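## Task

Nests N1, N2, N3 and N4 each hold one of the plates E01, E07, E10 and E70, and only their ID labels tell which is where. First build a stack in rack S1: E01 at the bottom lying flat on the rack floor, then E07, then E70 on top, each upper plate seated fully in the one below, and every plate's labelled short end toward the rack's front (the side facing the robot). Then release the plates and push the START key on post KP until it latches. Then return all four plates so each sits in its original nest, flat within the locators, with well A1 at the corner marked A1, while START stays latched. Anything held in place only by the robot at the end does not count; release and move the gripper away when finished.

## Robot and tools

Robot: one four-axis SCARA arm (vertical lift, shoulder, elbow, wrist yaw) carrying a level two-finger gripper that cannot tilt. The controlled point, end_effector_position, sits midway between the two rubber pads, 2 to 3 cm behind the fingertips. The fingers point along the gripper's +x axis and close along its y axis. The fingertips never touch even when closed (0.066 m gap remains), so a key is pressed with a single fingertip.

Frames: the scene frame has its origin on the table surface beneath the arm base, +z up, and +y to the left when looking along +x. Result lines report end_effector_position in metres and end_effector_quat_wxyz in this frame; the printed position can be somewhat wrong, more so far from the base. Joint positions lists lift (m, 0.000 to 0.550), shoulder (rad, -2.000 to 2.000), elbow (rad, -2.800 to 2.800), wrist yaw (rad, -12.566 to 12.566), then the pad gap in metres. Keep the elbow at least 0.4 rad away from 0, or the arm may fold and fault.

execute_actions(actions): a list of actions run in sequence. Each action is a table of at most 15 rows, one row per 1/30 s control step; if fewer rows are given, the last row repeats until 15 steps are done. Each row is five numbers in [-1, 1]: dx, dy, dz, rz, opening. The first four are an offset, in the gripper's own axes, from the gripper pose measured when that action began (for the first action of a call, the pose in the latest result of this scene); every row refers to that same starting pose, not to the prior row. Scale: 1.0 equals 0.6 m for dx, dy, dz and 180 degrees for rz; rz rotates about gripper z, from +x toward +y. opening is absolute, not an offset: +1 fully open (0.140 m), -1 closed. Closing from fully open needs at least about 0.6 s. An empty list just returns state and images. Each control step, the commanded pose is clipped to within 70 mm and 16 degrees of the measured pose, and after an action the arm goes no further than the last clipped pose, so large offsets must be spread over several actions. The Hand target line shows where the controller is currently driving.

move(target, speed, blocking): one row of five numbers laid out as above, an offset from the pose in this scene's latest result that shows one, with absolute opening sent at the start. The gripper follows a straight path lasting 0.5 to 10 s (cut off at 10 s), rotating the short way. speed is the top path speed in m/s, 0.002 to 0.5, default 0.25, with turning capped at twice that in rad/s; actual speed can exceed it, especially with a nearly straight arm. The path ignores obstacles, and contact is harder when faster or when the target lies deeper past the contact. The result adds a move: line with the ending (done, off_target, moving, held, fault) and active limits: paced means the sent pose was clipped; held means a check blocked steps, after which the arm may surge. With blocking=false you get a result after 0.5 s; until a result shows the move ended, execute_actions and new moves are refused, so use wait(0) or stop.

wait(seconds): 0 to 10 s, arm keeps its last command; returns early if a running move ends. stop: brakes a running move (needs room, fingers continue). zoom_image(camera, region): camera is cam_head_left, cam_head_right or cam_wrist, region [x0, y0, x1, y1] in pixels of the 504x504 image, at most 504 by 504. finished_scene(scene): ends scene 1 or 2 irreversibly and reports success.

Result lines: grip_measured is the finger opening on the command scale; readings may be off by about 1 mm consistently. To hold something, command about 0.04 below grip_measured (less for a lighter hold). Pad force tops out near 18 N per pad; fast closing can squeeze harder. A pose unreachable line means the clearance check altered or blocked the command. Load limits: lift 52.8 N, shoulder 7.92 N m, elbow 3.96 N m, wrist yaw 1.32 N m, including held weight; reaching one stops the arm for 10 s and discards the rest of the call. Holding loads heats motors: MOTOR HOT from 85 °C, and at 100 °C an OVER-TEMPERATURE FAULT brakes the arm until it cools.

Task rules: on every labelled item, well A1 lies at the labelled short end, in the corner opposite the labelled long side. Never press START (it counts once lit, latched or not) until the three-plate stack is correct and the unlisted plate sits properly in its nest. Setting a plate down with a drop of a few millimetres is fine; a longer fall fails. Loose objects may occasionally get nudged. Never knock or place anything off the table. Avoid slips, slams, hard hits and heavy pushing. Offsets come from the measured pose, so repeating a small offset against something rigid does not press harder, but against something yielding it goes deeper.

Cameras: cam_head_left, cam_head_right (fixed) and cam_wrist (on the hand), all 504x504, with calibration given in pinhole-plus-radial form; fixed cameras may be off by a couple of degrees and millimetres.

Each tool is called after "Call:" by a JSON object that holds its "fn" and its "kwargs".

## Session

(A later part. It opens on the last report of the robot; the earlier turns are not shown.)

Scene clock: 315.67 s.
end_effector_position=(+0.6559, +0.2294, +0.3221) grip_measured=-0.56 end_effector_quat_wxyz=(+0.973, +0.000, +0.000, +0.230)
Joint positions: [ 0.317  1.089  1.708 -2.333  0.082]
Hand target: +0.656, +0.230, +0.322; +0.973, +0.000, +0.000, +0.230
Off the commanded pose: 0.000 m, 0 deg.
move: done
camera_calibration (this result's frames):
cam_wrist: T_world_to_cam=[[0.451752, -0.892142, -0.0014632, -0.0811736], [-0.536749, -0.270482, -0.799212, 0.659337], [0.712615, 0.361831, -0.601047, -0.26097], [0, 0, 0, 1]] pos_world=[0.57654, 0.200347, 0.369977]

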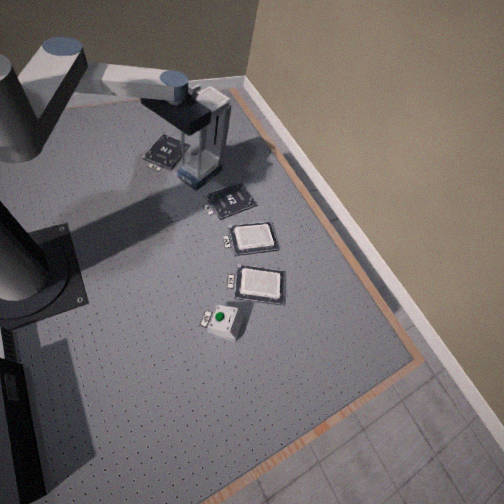

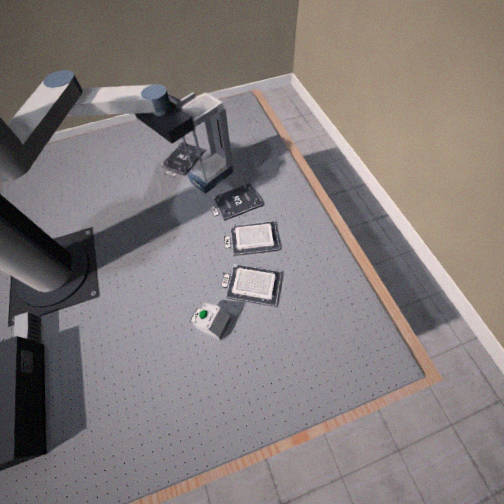

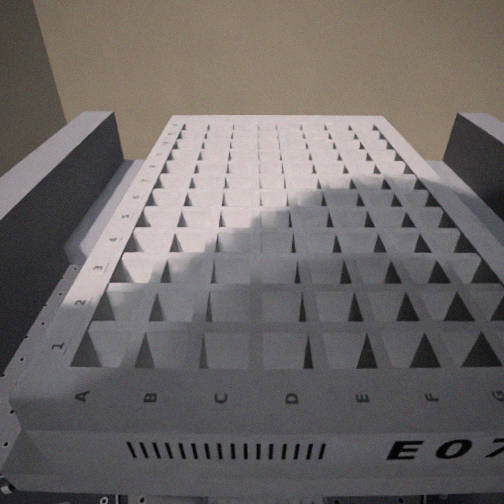

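Call:
{"fn": "move", "kwargs": {"target": [0, 0.0004, -0.0126, 0.00013, -0.61], "speed": 0.03}}

Call:
{"fn": "execute_actions", "kwargs": {"actions": [[[0,0,-0.0016,0,-0.61]],[[0,0,-0.0016,0,-0.61]],[[0,0,-0.0016,0,-0.61]],[[0,0,-0.0016,0,-0.61]]]}}

Scene clock: 321.43 s.
end_effector_position=(+0.6559, +0.2296, +0.3145) grip_measured=-0.56 end_effector_quat_wxyz=(+0.973, +0.000, +0.000, +0.230)
Joint positions: [ 0.309  1.089  1.708 -2.333  0.082]
Hand target: +0.656, +0.230, +0.315; +0.973, +0.000, +0.000, +0.230
Off the commanded pose: 0.000 m, 0 deg.
move: done
camera_calibration (this result's frames):
cam_wrist: T_world_to_cam=[[0.452088, -0.891972, -0.0014632, -0.081258], [-0.536647, -0.270684, -0.799212, 0.653265], [0.712479, 0.3621, -0.601047, -0.265512], [0, 0, 0, 1]] pos_world=[0.576481, 0.20049, 0.362393]

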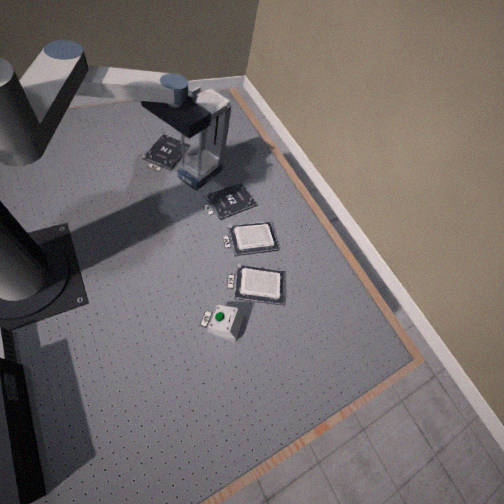

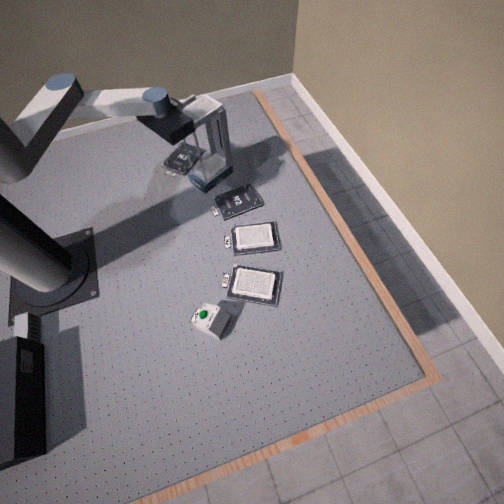

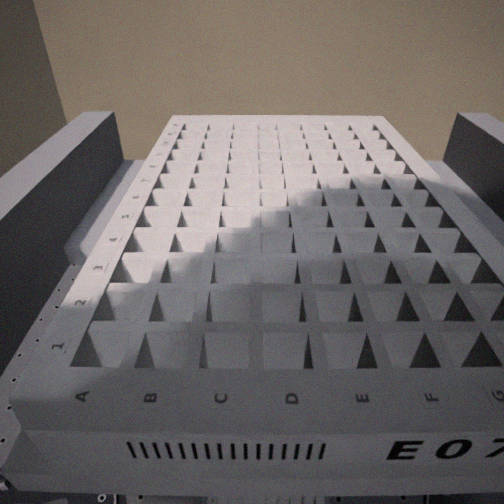

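Scene clock: 323.43 s.
end_effector_position=(+0.6559, +0.2296, +0.3104) grip_measured=-0.56 end_effector_quat_wxyz=(+0.973, +0.000, +0.000, +0.230)
Joint positions: [ 0.305  1.089  1.708 -2.333  0.082]
Hand target: +0.656, +0.230, +0.310; +0.973, +0.000, +0.000, +0.230
Off the commanded pose: 0.000 m, 0 deg.
camera_calibration (this result's frames):
cam_wrist: T_world_to_cam=[[0.452082, -0.891975, -0.0014632, -0.0812632], [-0.536649, -0.27068, -0.799212, 0.650004], [0.712481, 0.362095, -0.601047, -0.267966], [0, 0, 0, 1]] pos_world=[0.576482, 0.200488, 0.358312]

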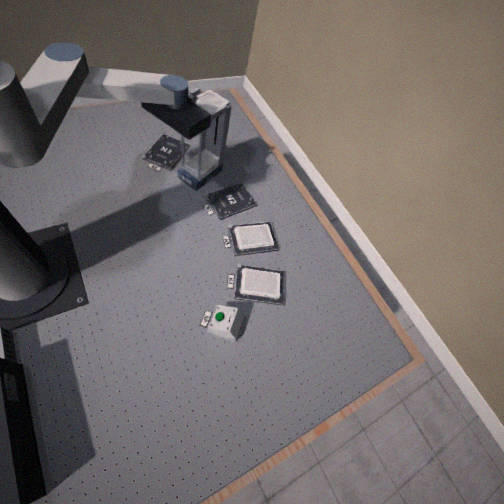

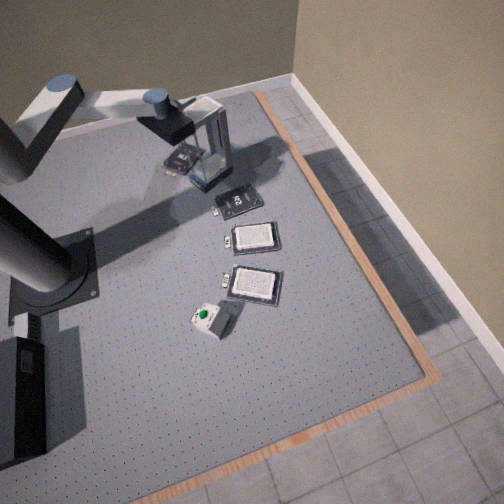

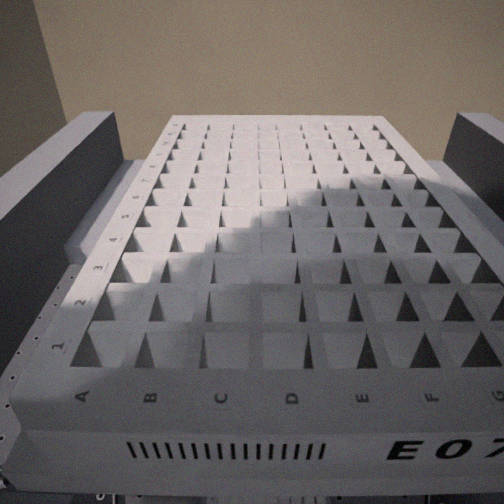

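Call:
{"fn": "move", "kwargs": {"target": [0, 0, -0.38302, 0, -0.61], "speed": 0.15}}

Call:
{"fn": "execute_actions", "kwargs": {"actions": [[[0,0,-0.0016,0,-0.61]],[[0,0,-0.0016,0,-0.61]],[[0,0,-0.0016,0,-0.61]],[[0,0,-0.0016,0,-0.61]]]}}

Scene clock: 328.63 s.
end_effector_position=(+0.6559, +0.2295, +0.0805) grip_measured=-0.56 end_effector_quat_wxyz=(+0.973, +0.000, +0.000, +0.230)
Joint positions: [ 0.076  1.089  1.708 -2.333  0.082]
Hand target: +0.656, +0.230, +0.081; +0.973, +0.000, +0.000, +0.230
Off the commanded pose: 0.000 m, 0 deg.
move: done
camera_calibration (this result's frames):
cam_wrist: T_world_to_cam=[[0.452041, -0.891996, -0.0014632, -0.0815822], [-0.536661, -0.270655, -0.799212, 0.46627], [0.712498, 0.362062, -0.601047, -0.406139], [0, 0, 0, 1]] pos_world=[0.576481, 0.200475, 0.128421]

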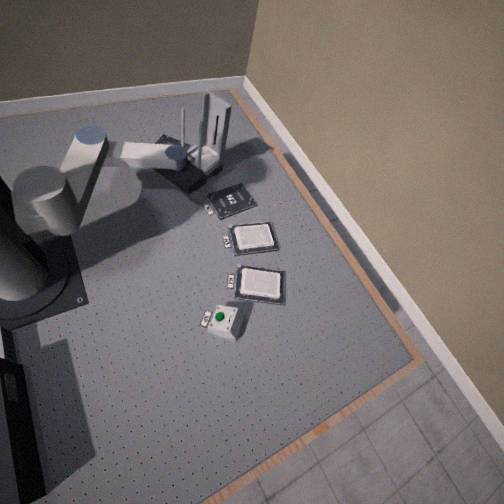

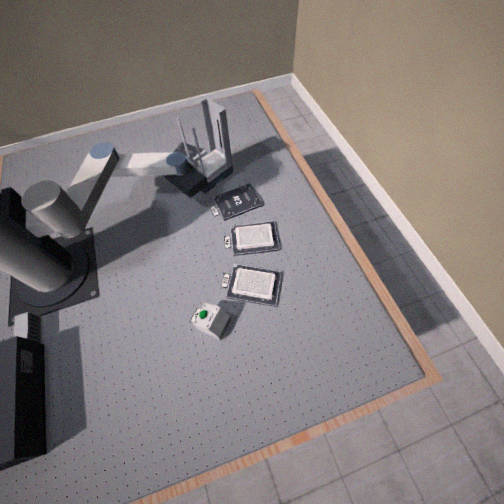

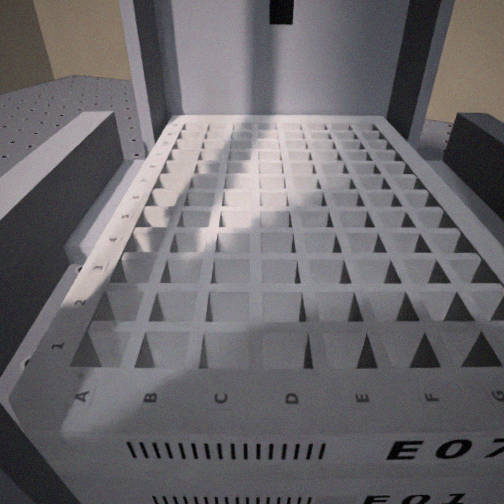

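Scene clock: 330.63 s.
end_effector_position=(+0.6559, +0.2295, +0.0764) grip_measured=-0.56 end_effector_quat_wxyz=(+0.973, +0.000, +0.000, +0.230)
Joint positions: [ 0.071  1.089  1.708 -2.333  0.082]
Hand target: +0.656, +0.230, +0.076; +0.973, +0.000, +0.000, +0.230
Off the commanded pose: 0.000 m, 0 deg.
camera_calibration (this result's frames):
cam_wrist: T_world_to_cam=[[0.452039, -0.891997, -0.0014632, -0.0815872], [-0.536662, -0.270654, -0.799212, 0.462999], [0.712499, 0.36206, -0.601047, -0.408599], [0, 0, 0, 1]] pos_world=[0.576481, 0.200475, 0.124328]

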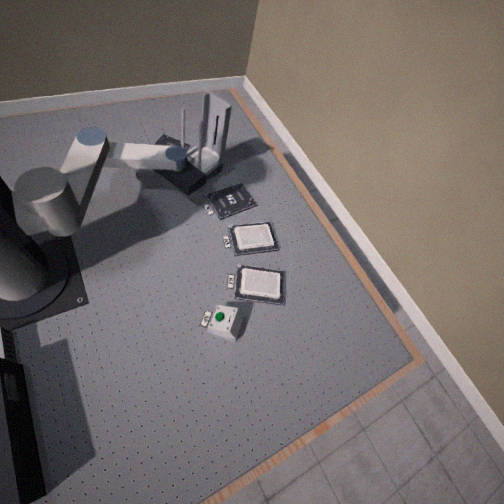

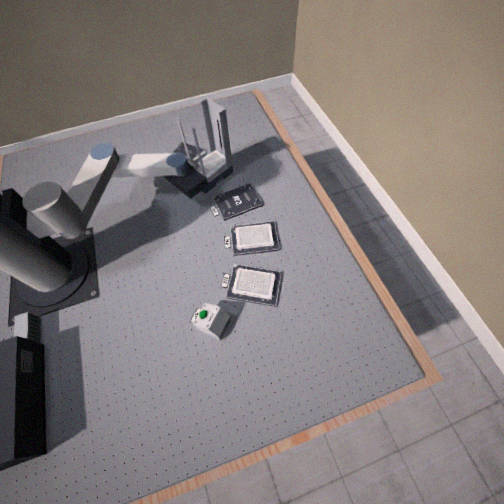

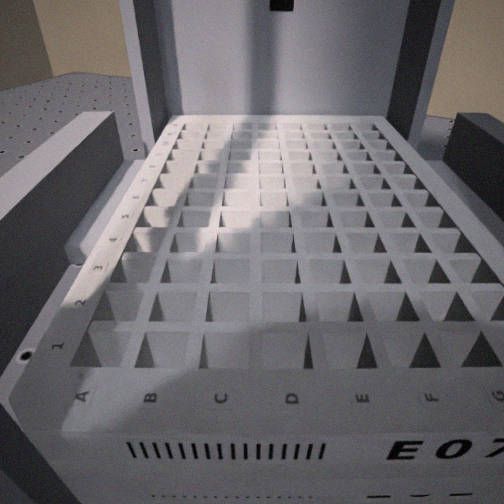

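Call:
{"fn": "execute_actions", "kwargs": {"actions": [[[0,0,0,0,-0.56],[0,0,0,0,-0.52],[0,0,0,0,-0.46],[0,0,0,0,-0.38],[0,0,0,0,-0.30],[0,0,0,0,-0.22],[0,0,0,0,-0.14],[0,0,0,0,-0.08]]]}}

Call:
{"fn": "zoom_image", "kwargs": {"camera": "cam_wrist", "region": [355, 100, 415, 150]}}

Call:
{"fn": "zoom_image", "kwargs": {"camera": "cam_wrist", "region": [220, 404, 320, 504]}}

Scene clock: 334.17 s.
end_effector_position=(+0.6559, +0.2295, +0.0764) grip_measured=-0.08 end_effector_quat_wxyz=(+0.973, +0.000, +0.000, +0.230)
Joint positions: [ 0.071  1.089  1.708 -2.333  0.1  ]
Hand target: +0.656, +0.230, +0.076; +0.973, +0.000, +0.000, +0.230
Off the commanded pose: 0.000 m, 0 deg.
camera_calibration (this result's frames):
cam_wrist: T_world_to_cam=[[0.45204, -0.891996, -0.0014632, -0.0815878], [-0.536662, -0.270655, -0.799212, 0.462999], [0.712498, 0.362061, -0.601047, -0.408599], [0, 0, 0, 1]] pos_world=[0.576481, 0.200475, 0.124328]

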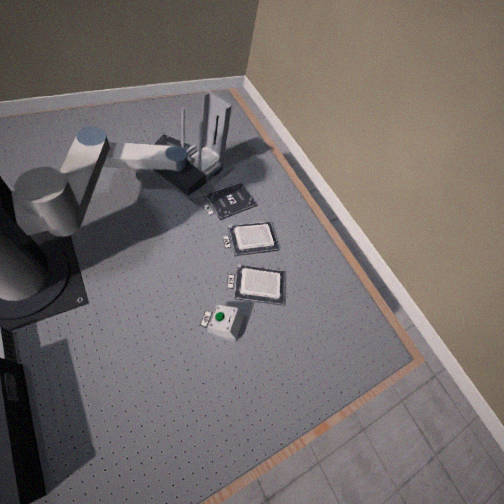

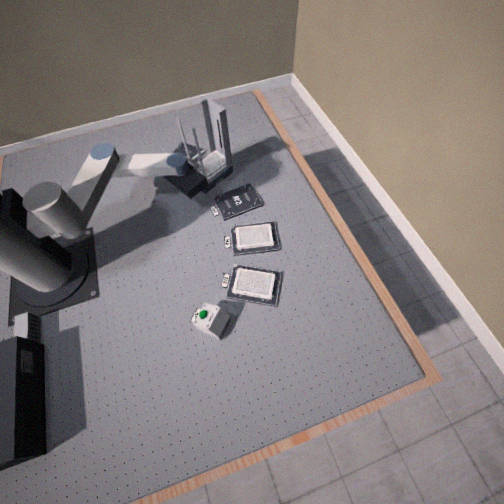

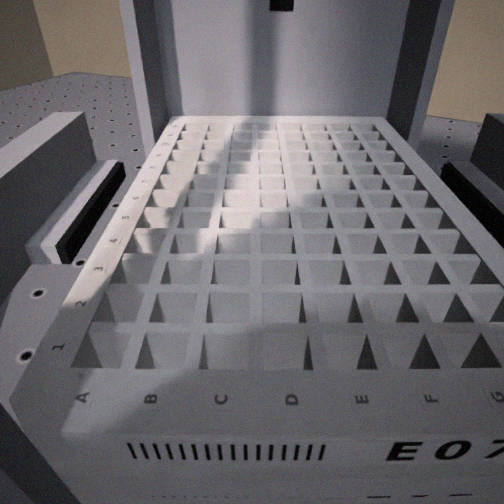

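Region (355, 100, 415, 150) of cam_wrist's 504x504 image, scaled by 8.400, with more detail than that image has.

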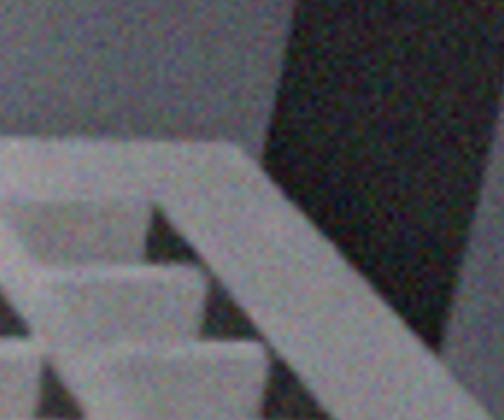

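Region (220, 404, 320, 504) of cam_wrist's 504x504 image, scaled by 5.040, with more detail than that image has.

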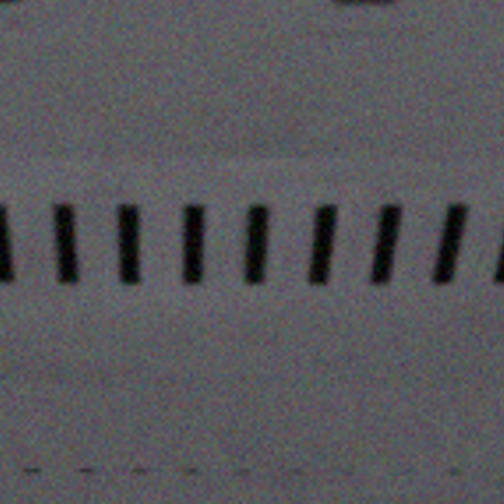

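Call:
{"fn": "move", "kwargs": {"target": [-0.2, 0, 0, 0, -0.08], "speed": 0.15}}

Call:
{"fn": "move", "kwargs": {"target": [-0.049598, -0.510878, -0.0107, -0.220467, -0.08], "speed": 0.3}}

Call:
{"fn": "zoom_image", "kwargs": {"camera": "cam_wrist", "region": [120, 290, 200, 380]}}

Call:
{"fn": "zoom_image", "kwargs": {"camera": "cam_wrist", "region": [370, 290, 450, 380]}}

Call:
{"fn": "zoom_image", "kwargs": {"camera": "cam_wrist", "region": [165, 140, 225, 190]}}

Call:
{"fn": "zoom_image", "kwargs": {"camera": "cam_wrist", "region": [315, 140, 375, 190]}}

Scene clock: 342.73 s.
end_effector_position=(+0.5485, +0.1758, +0.0764) grip_measured=-0.08 end_effector_quat_wxyz=(+0.973, +0.000, +0.000, +0.230)
Joint positions: [ 0.071  1.326  1.095 -1.957  0.1  ]
Hand target: +0.549, +0.176, +0.076; +0.973, +0.000, +0.000, +0.230
Off the commanded pose: 0.000 m, 0 deg.
move: done
camera_calibration (this result's frames):
cam_wrist: T_world_to_cam=[[0.451709, -0.892164, -0.0014632, -0.0808254], [-0.536762, -0.270456, -0.799212, 0.390847], [0.712633, 0.361797, -0.601047, -0.312661], [0, 0, 0, 1]] pos_world=[0.469114, 0.146717, 0.124327]

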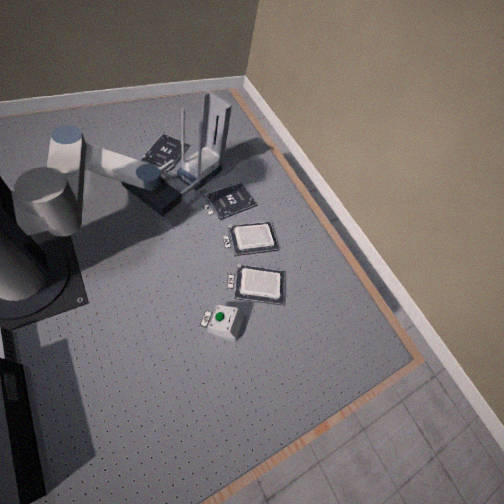

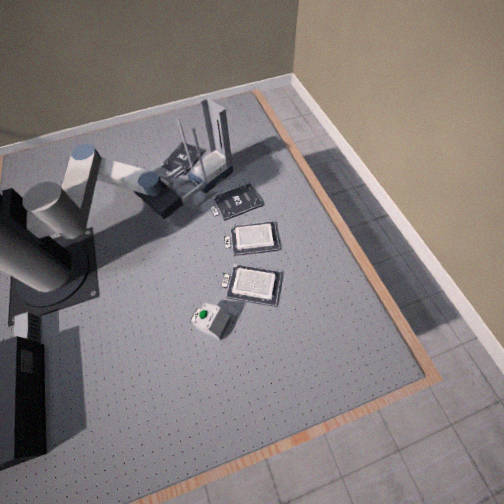

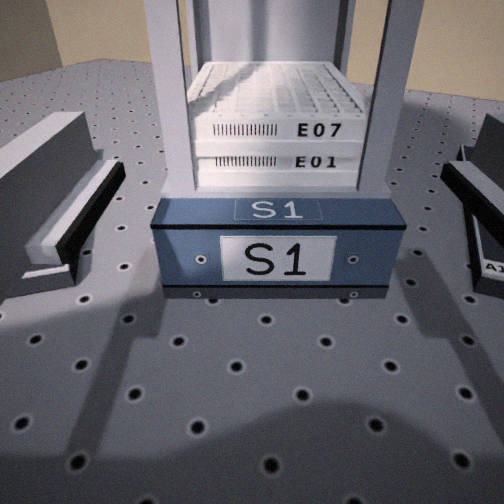

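Scene clock: 344.33 s.
end_effector_position=(+0.6590, -0.1117, +0.0701) grip_measured=-0.08 end_effector_quat_wxyz=(+0.993, +0.000, +0.000, -0.114)
Joint positions: [ 0.065  0.51   1.505 -2.245  0.1  ]
Hand target: +0.659, -0.112, +0.070; +0.993, +0.000, +0.000, -0.114
Off the commanded pose: 0.000 m, 0 deg.
move: done
camera_calibration (this result's frames):
cam_wrist: T_world_to_cam=[[-0.222035, -0.975038, -0.0014632, 0.0475418], [-0.585785, 0.134594, -0.799212, 0.444853], [0.779459, -0.176596, -0.601047, -0.395372], [0, 0, 0, 1]] pos_world=[0.579321, -0.0833405, 0.117965]

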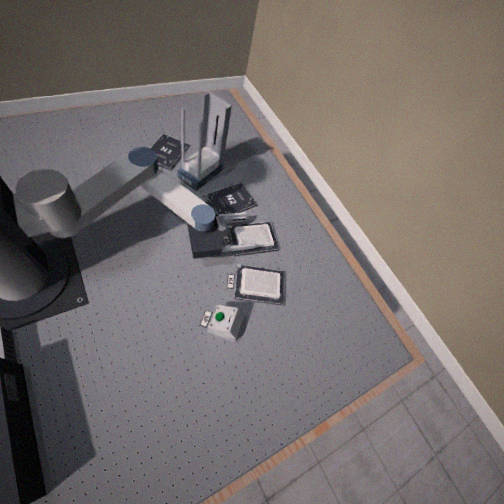

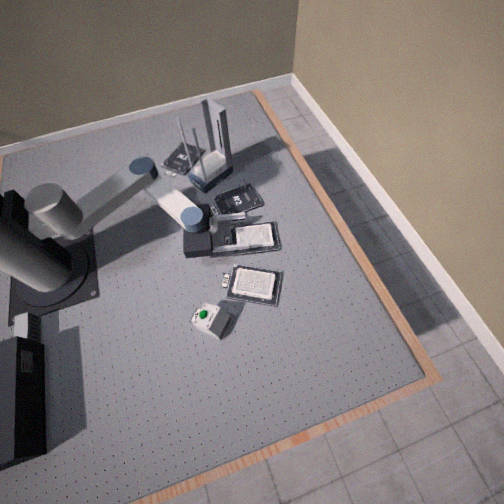

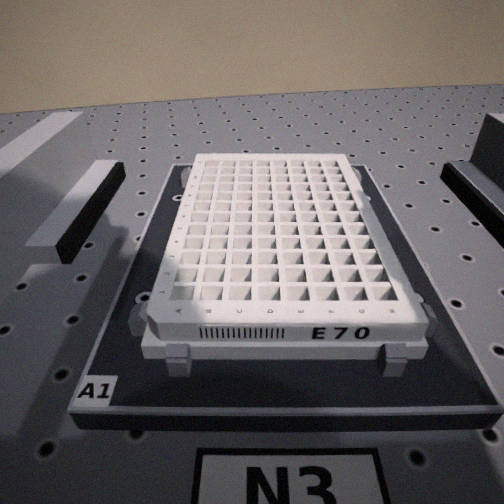

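Region (120, 290, 200, 380) of cam_wrist's 504x504 image, scaled by 5.600, with more detail than that image has.

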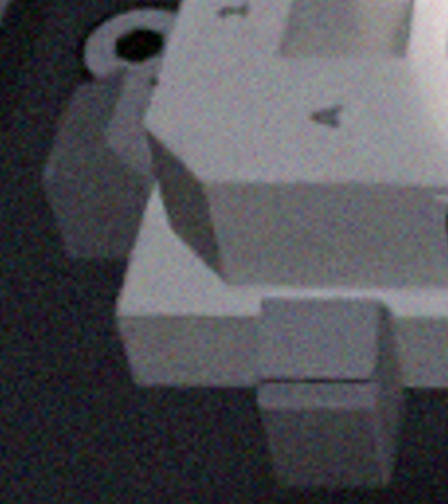

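Region (370, 290, 450, 380) of cam_wrist's 504x504 image, scaled by 5.600, with more detail than that image has.

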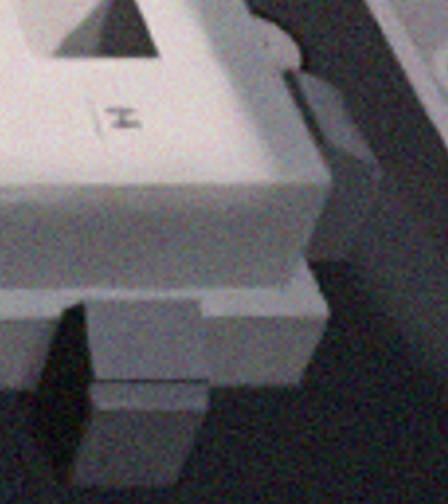

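Region (165, 140, 225, 190) of cam_wrist's 504x504 image, scaled by 8.400, with more detail than that image has.

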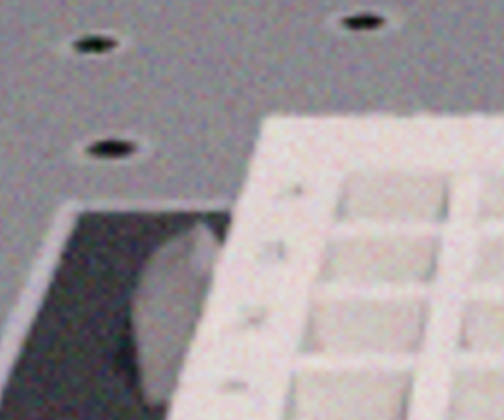

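Region (315, 140, 375, 190) of cam_wrist's 504x504 image, scaled by 8.400, with more detail than that image has.

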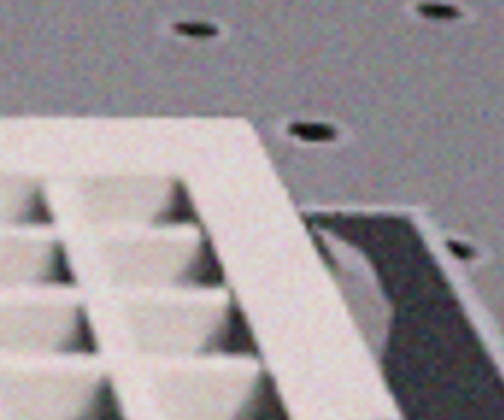

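Call:
{"fn": "move", "kwargs": {"target": [0.082733, 0.00006, -0.04178, 0.0001, -0.08], "speed": 0.1}}

Call:
{"fn": "move", "kwargs": {"target": [0, 0, -0.0178, 0, -0.08], "speed": 0.03}}

Call:
{"fn": "execute_actions", "kwargs": {"actions": [[[0,0,0,0,-0.13],[0,0,0,0,-0.18],[0,0,0,0,-0.23],[0,0,0,0,-0.28],[0,0,0,0,-0.33],[0,0,0,0,-0.38],[0,0,0,0,-0.42],[0,0,0,0,-0.46],[0,0,0,0,-0.49],[0,0,0,0,-0.52],[0,0,0,0,-0.54],[0,0,0,0,-0.56],[0,0,0,0,-0.58],[0,0,0,0,-0.60],[0,0,0,0,-0.61]],[[0,0,0,0,-0.61]]]}}

Scene clock: 357.77 s.
end_effector_position=(+0.7073, -0.1229, +0.0449) grip_measured=-0.08 end_effector_quat_wxyz=(+0.993, +0.000, +0.000, -0.114)
Joint positions: [ 0.04   0.388  1.789 -2.406  0.1  ]
Hand target: +0.707, -0.123, +0.045; +0.993, +0.000, +0.000, -0.114
Off the commanded pose: 0.000 m, 0 deg.
move: done
camera_calibration (this result's frames):
cam_wrist: T_world_to_cam=[[-0.221496, -0.97516, -0.0014632, 0.0469153], [-0.585859, 0.13427, -0.799212, 0.454628], [0.779556, -0.176165, -0.601047, -0.450186], [0, 0, 0, 1]] pos_world=[0.627685, -0.0946002, 0.0928301]

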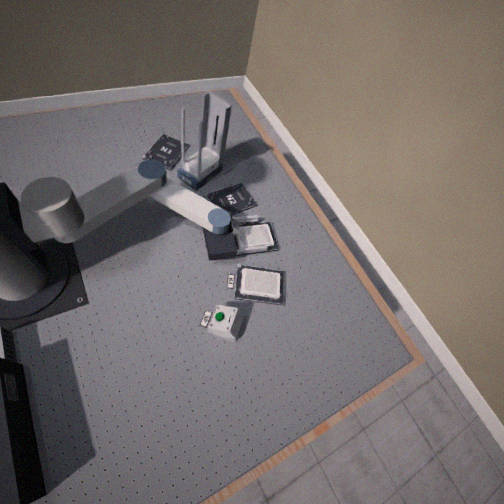

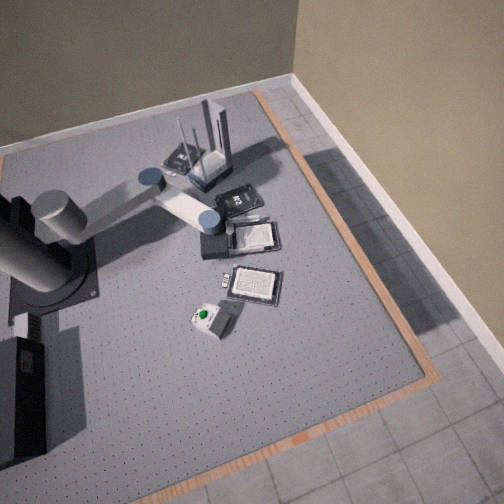

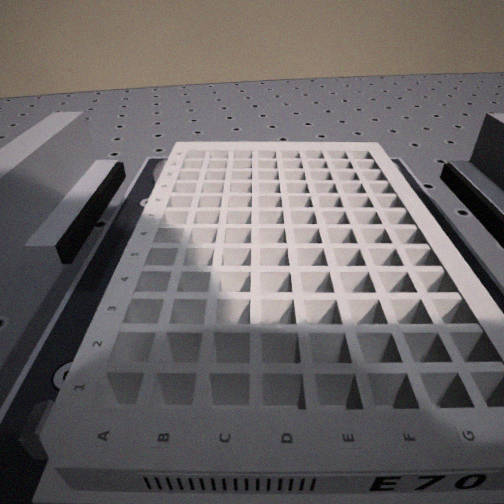

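Scene clock: 358.47 s.
end_effector_position=(+0.7073, -0.1229, +0.0342) grip_measured=-0.08 end_effector_quat_wxyz=(+0.993, +0.000, +0.000, -0.114)
Joint positions: [ 0.029  0.388  1.789 -2.406  0.1  ]
Hand target: +0.707, -0.123, +0.034; +0.993, +0.000, +0.000, -0.114
Off the commanded pose: 0.000 m, 0 deg.
move: done
camera_calibration (this result's frames):
cam_wrist: T_world_to_cam=[[-0.221501, -0.975159, -0.0014632, 0.0469016], [-0.585859, 0.134273, -0.799212, 0.446055], [0.779556, -0.176169, -0.601047, -0.456632], [0, 0, 0, 1]] pos_world=[0.627684, -0.0946011, 0.0821037]

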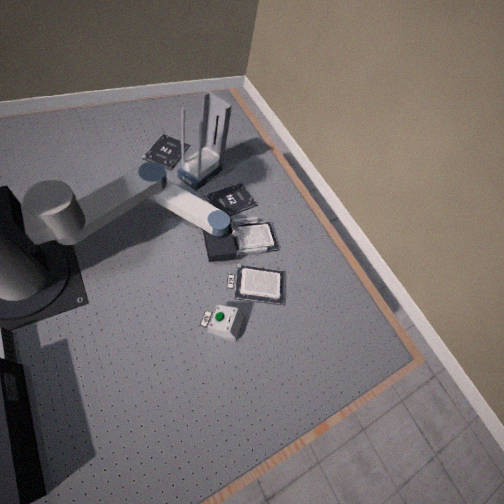

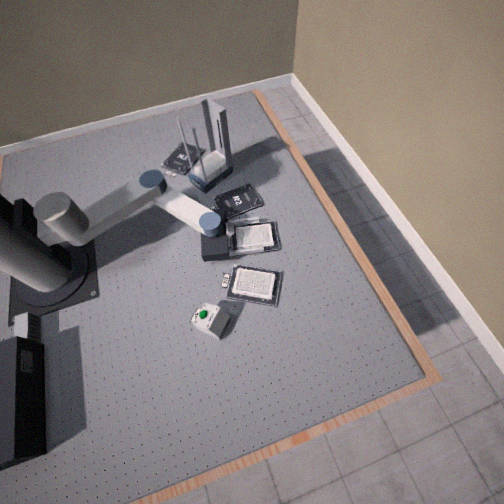

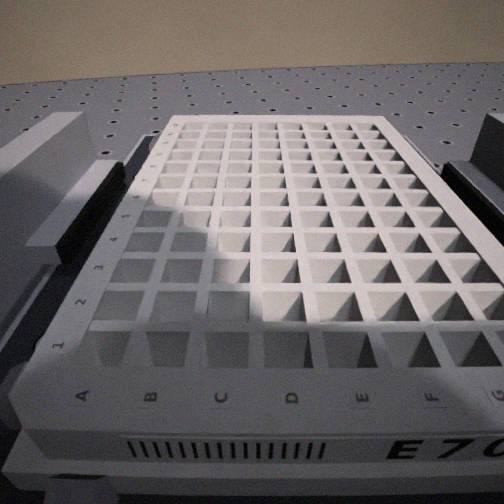

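Scene clock: 359.47 s.
end_effector_position=(+0.7073, -0.1229, +0.0342) grip_measured=-0.56 end_effector_quat_wxyz=(+0.993, +0.000, +0.000, -0.114)
Joint positions: [ 0.029  0.388  1.789 -2.406  0.082]
Hand target: +0.707, -0.123, +0.034; +0.993, +0.000, +0.000, -0.114
Off the commanded pose: 0.000 m, 0 deg.
camera_calibration (this result's frames):
cam_wrist: T_world_to_cam=[[-0.221515, -0.975156, -0.0014632, 0.0469097], [-0.585857, 0.134282, -0.799212, 0.446055], [0.779553, -0.17618, -0.601047, -0.456632], [0, 0, 0, 1]] pos_world=[0.627684, -0.0946022, 0.0821037]

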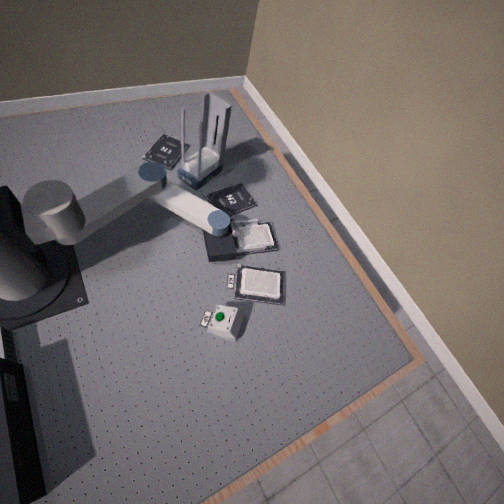

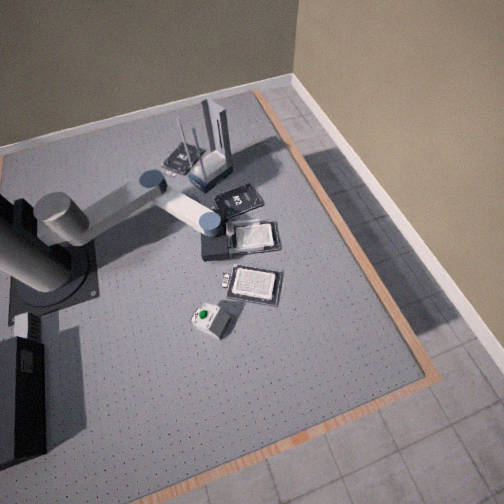

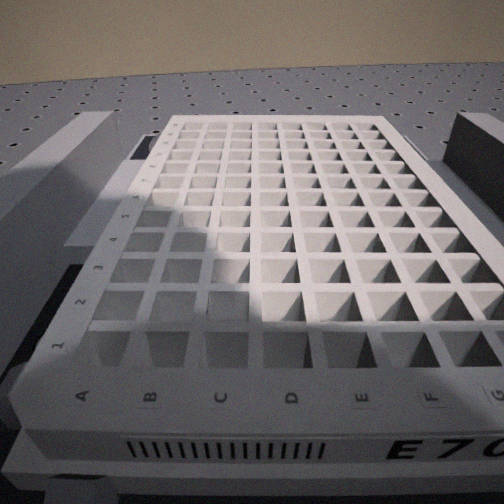

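Call:
{"fn": "move", "kwargs": {"target": [0, 0, 0.0333, 0, -0.61], "speed": 0.06}}

Call:
{"fn": "move", "kwargs": {"target": [-0.073527, 0.293778, 0.44633, 0.099217, -0.61], "speed": 0.25}}

Call:
{"fn": "zoom_image", "kwargs": {"camera": "cam_wrist", "region": [220, 404, 320, 504]}}

Call:
{"fn": "zoom_image", "kwargs": {"camera": "cam_wrist", "region": [355, 100, 415, 150]}}

Scene clock: 366.13 s.
end_effector_position=(+0.7073, -0.1229, +0.0542) grip_measured=-0.56 end_effector_quat_wxyz=(+0.993, +0.000, +0.000, -0.114)
Joint positions: [ 0.049  0.388  1.789 -2.406  0.082]
Hand target: +0.707, -0.123, +0.054; +0.993, +0.000, +0.000, -0.114
Off the commanded pose: 0.000 m, 0 deg.
move: done
camera_calibration (this result's frames):
cam_wrist: T_world_to_cam=[[-0.22151, -0.975157, -0.0014632, 0.046937], [-0.585857, 0.134279, -0.799212, 0.462067], [0.779554, -0.176176, -0.601047, -0.444591], [0, 0, 0, 1]] pos_world=[0.627685, -0.0946012, 0.102138]

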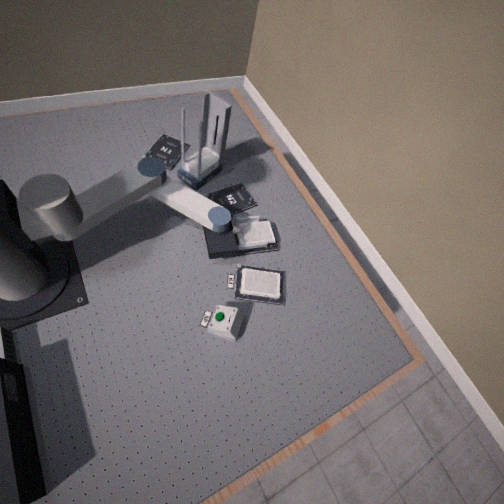

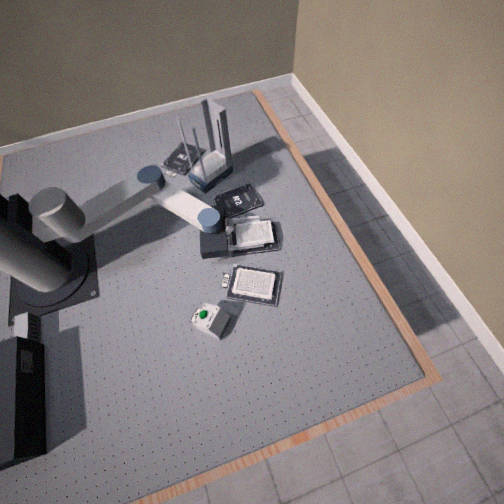

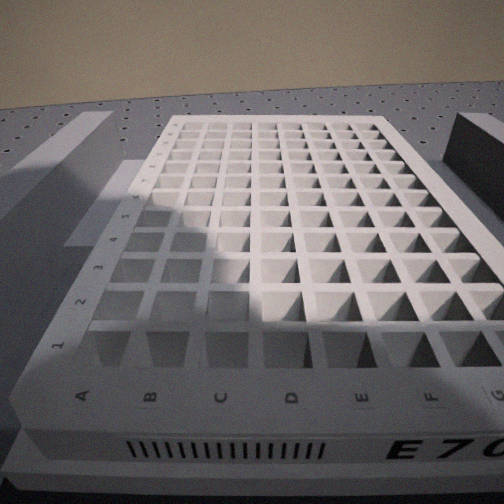

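Scene clock: 367.83 s.
end_effector_position=(+0.7043, +0.0589, +0.3221) grip_measured=-0.56 end_effector_quat_wxyz=(+0.999, +0.000, +0.000, +0.042)
Joint positions: [ 0.317  0.771  1.706 -2.394  0.082]
Hand target: +0.704, +0.059, +0.322; +0.999, +0.000, +0.000, +0.041
Off the commanded pose: 0.000 m, 0 deg.
move: done
camera_calibration (this result's frames):
cam_wrist: T_world_to_cam=[[0.0888465, -0.996044, -0.0014632, 0.00661529], [-0.598775, -0.0522363, -0.799212, 0.670015], [0.795974, 0.0718834, -0.601047, -0.275359], [0, 0, 0, 1]] pos_world=[0.619779, 0.061382, 0.36999]

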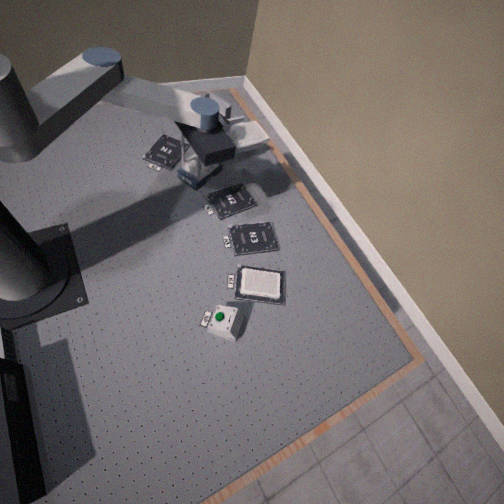

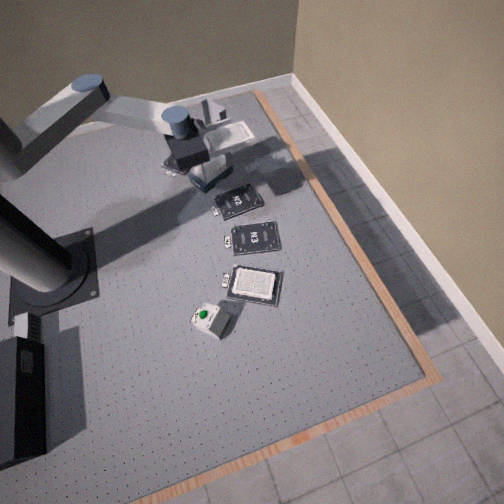

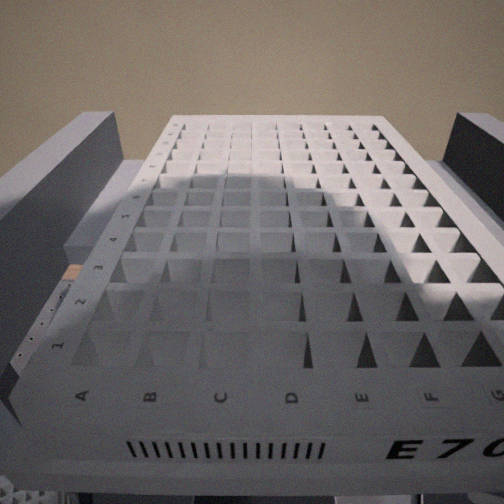

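Region (220, 404, 320, 504) of cam_wrist's 504x504 image, scaled by 5.040, with more detail than that image has.

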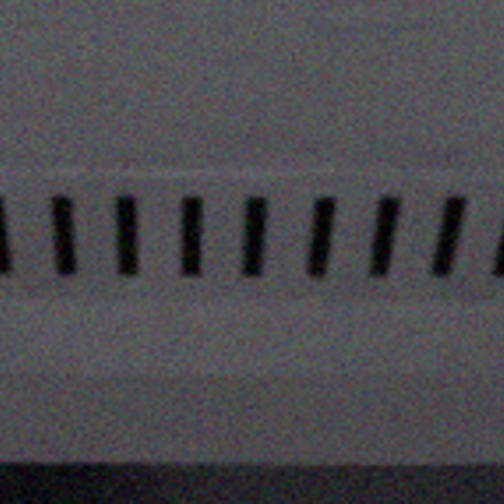

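Region (355, 100, 415, 150) of cam_wrist's 504x504 image, scaled by 8.400, with more detail than that image has.

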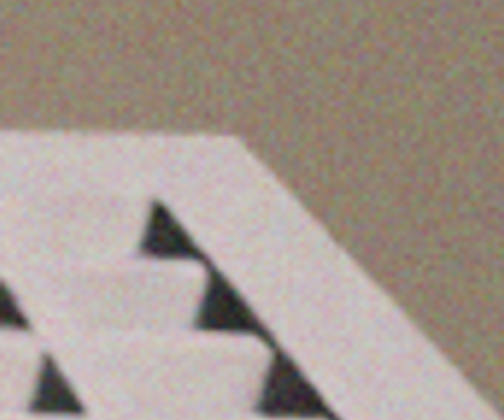

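Call:
{"fn": "move", "kwargs": {"target": [-0.056698, 0.289833, 0, 0.120993, -0.61], "speed": 0.2}}

Scene clock: 373.57 s.
end_effector_position=(+0.6557, +0.2295, +0.3221) grip_measured=-0.56 end_effector_quat_wxyz=(+0.973, +0.000, +0.000, +0.230)
Joint positions: [ 0.317  1.089  1.707 -2.332  0.082]
Hand target: +0.656, +0.229, +0.322; +0.973, +0.000, +0.000, +0.230
Off the commanded pose: 0.000 m, 0 deg.
move: done
camera_calibration (this result's frames):
cam_wrist: T_world_to_cam=[[0.452628, -0.891698, -0.0014632, -0.0816583], [-0.536483, -0.271009, -0.799212, 0.659234], [0.71226, 0.362531, -0.601047, -0.260812], [0, 0, 0, 1]] pos_world=[0.576394, 0.200396, 0.369988]

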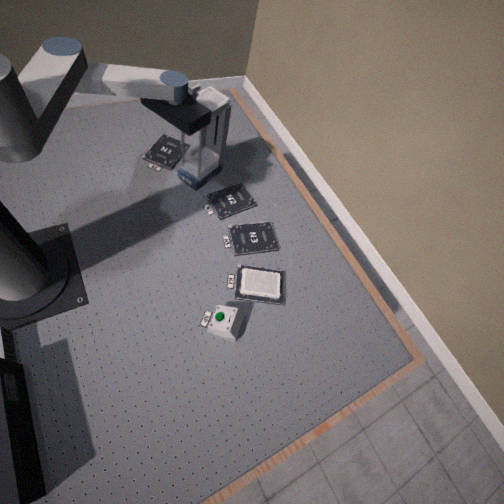

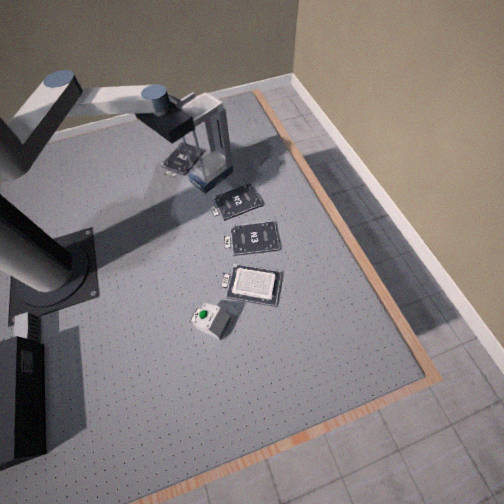

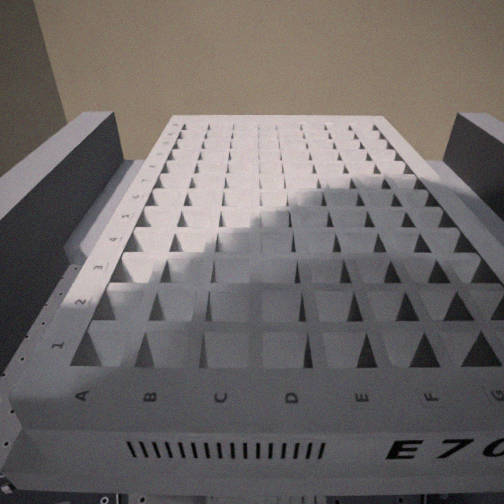

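Call:
{"fn": "move", "kwargs": {"target": [0, 0, -0.0126, 0, -0.61], "speed": 0.03}}

Call:
{"fn": "execute_actions", "kwargs": {"actions": [[[0,0,-0.0016,0,-0.61]],[[0,0,-0.0016,0,-0.61]],[[0,0,-0.0016,0,-0.61]]]}}

Scene clock: 377.70 s.
end_effector_position=(+0.6558, +0.2295, +0.3145) grip_measured=-0.56 end_effector_quat_wxyz=(+0.973, +0.000, +0.000, +0.230)
Joint positions: [ 0.31   1.089  1.707 -2.332  0.082]
Hand target: +0.656, +0.230, +0.315; +0.973, +0.000, +0.000, +0.230
Off the commanded pose: 0.000 m, 0 deg.
move: done
camera_calibration (this result's frames):
cam_wrist: T_world_to_cam=[[0.45253, -0.891748, -0.0014632, -0.0816329], [-0.536513, -0.27095, -0.799212, 0.653172], [0.712299, 0.362453, -0.601047, -0.265368], [0, 0, 0, 1]] pos_world=[0.576398, 0.200364, 0.362405]

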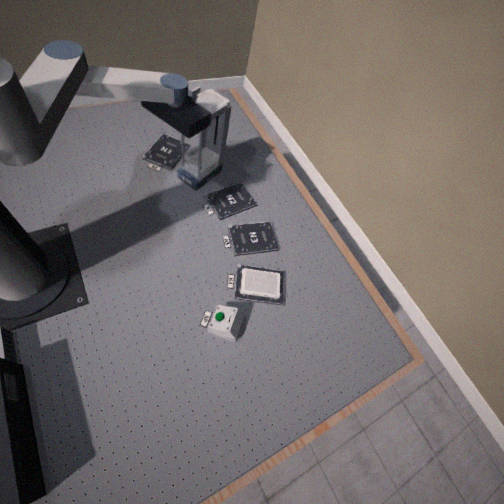

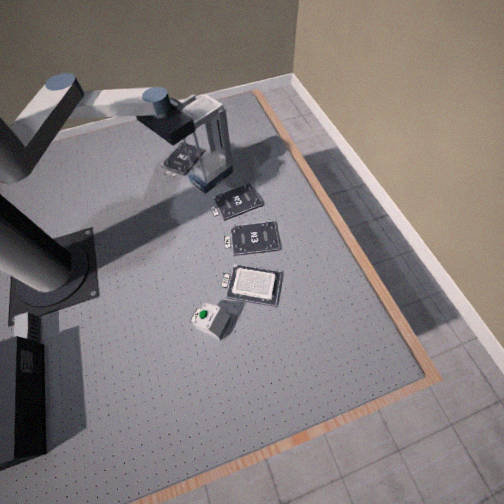

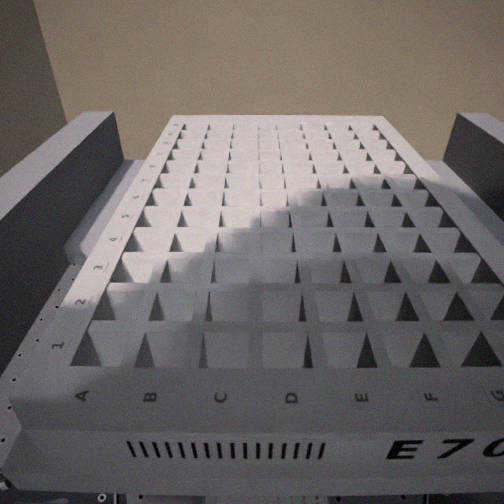

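Scene clock: 379.20 s.
end_effector_position=(+0.6558, +0.2295, +0.3114) grip_measured=-0.56 end_effector_quat_wxyz=(+0.973, +0.000, +0.000, +0.230)
Joint positions: [ 0.306  1.089  1.707 -2.332  0.082]
Hand target: +0.656, +0.229, +0.312; +0.973, +0.000, +0.000, +0.230
Off the commanded pose: 0.000 m, 0 deg.
camera_calibration (this result's frames):
cam_wrist: T_world_to_cam=[[0.452528, -0.891749, -0.0014632, -0.0816362], [-0.536514, -0.270948, -0.799212, 0.650727], [0.7123, 0.362451, -0.601047, -0.267207], [0, 0, 0, 1]] pos_world=[0.576398, 0.200364, 0.359345]

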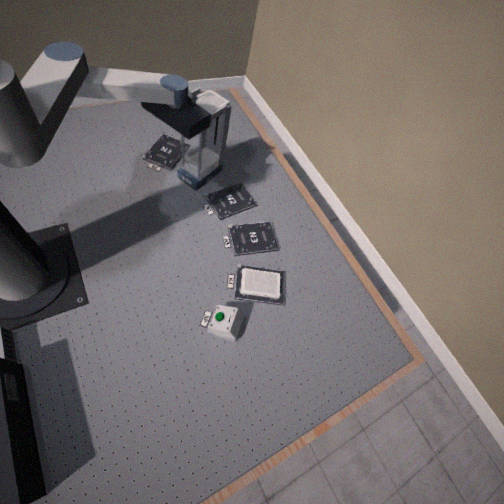

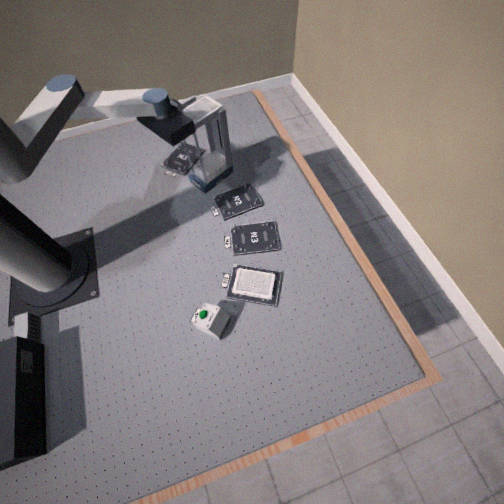

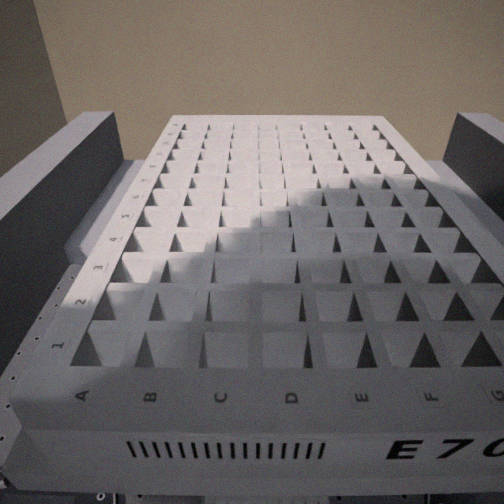

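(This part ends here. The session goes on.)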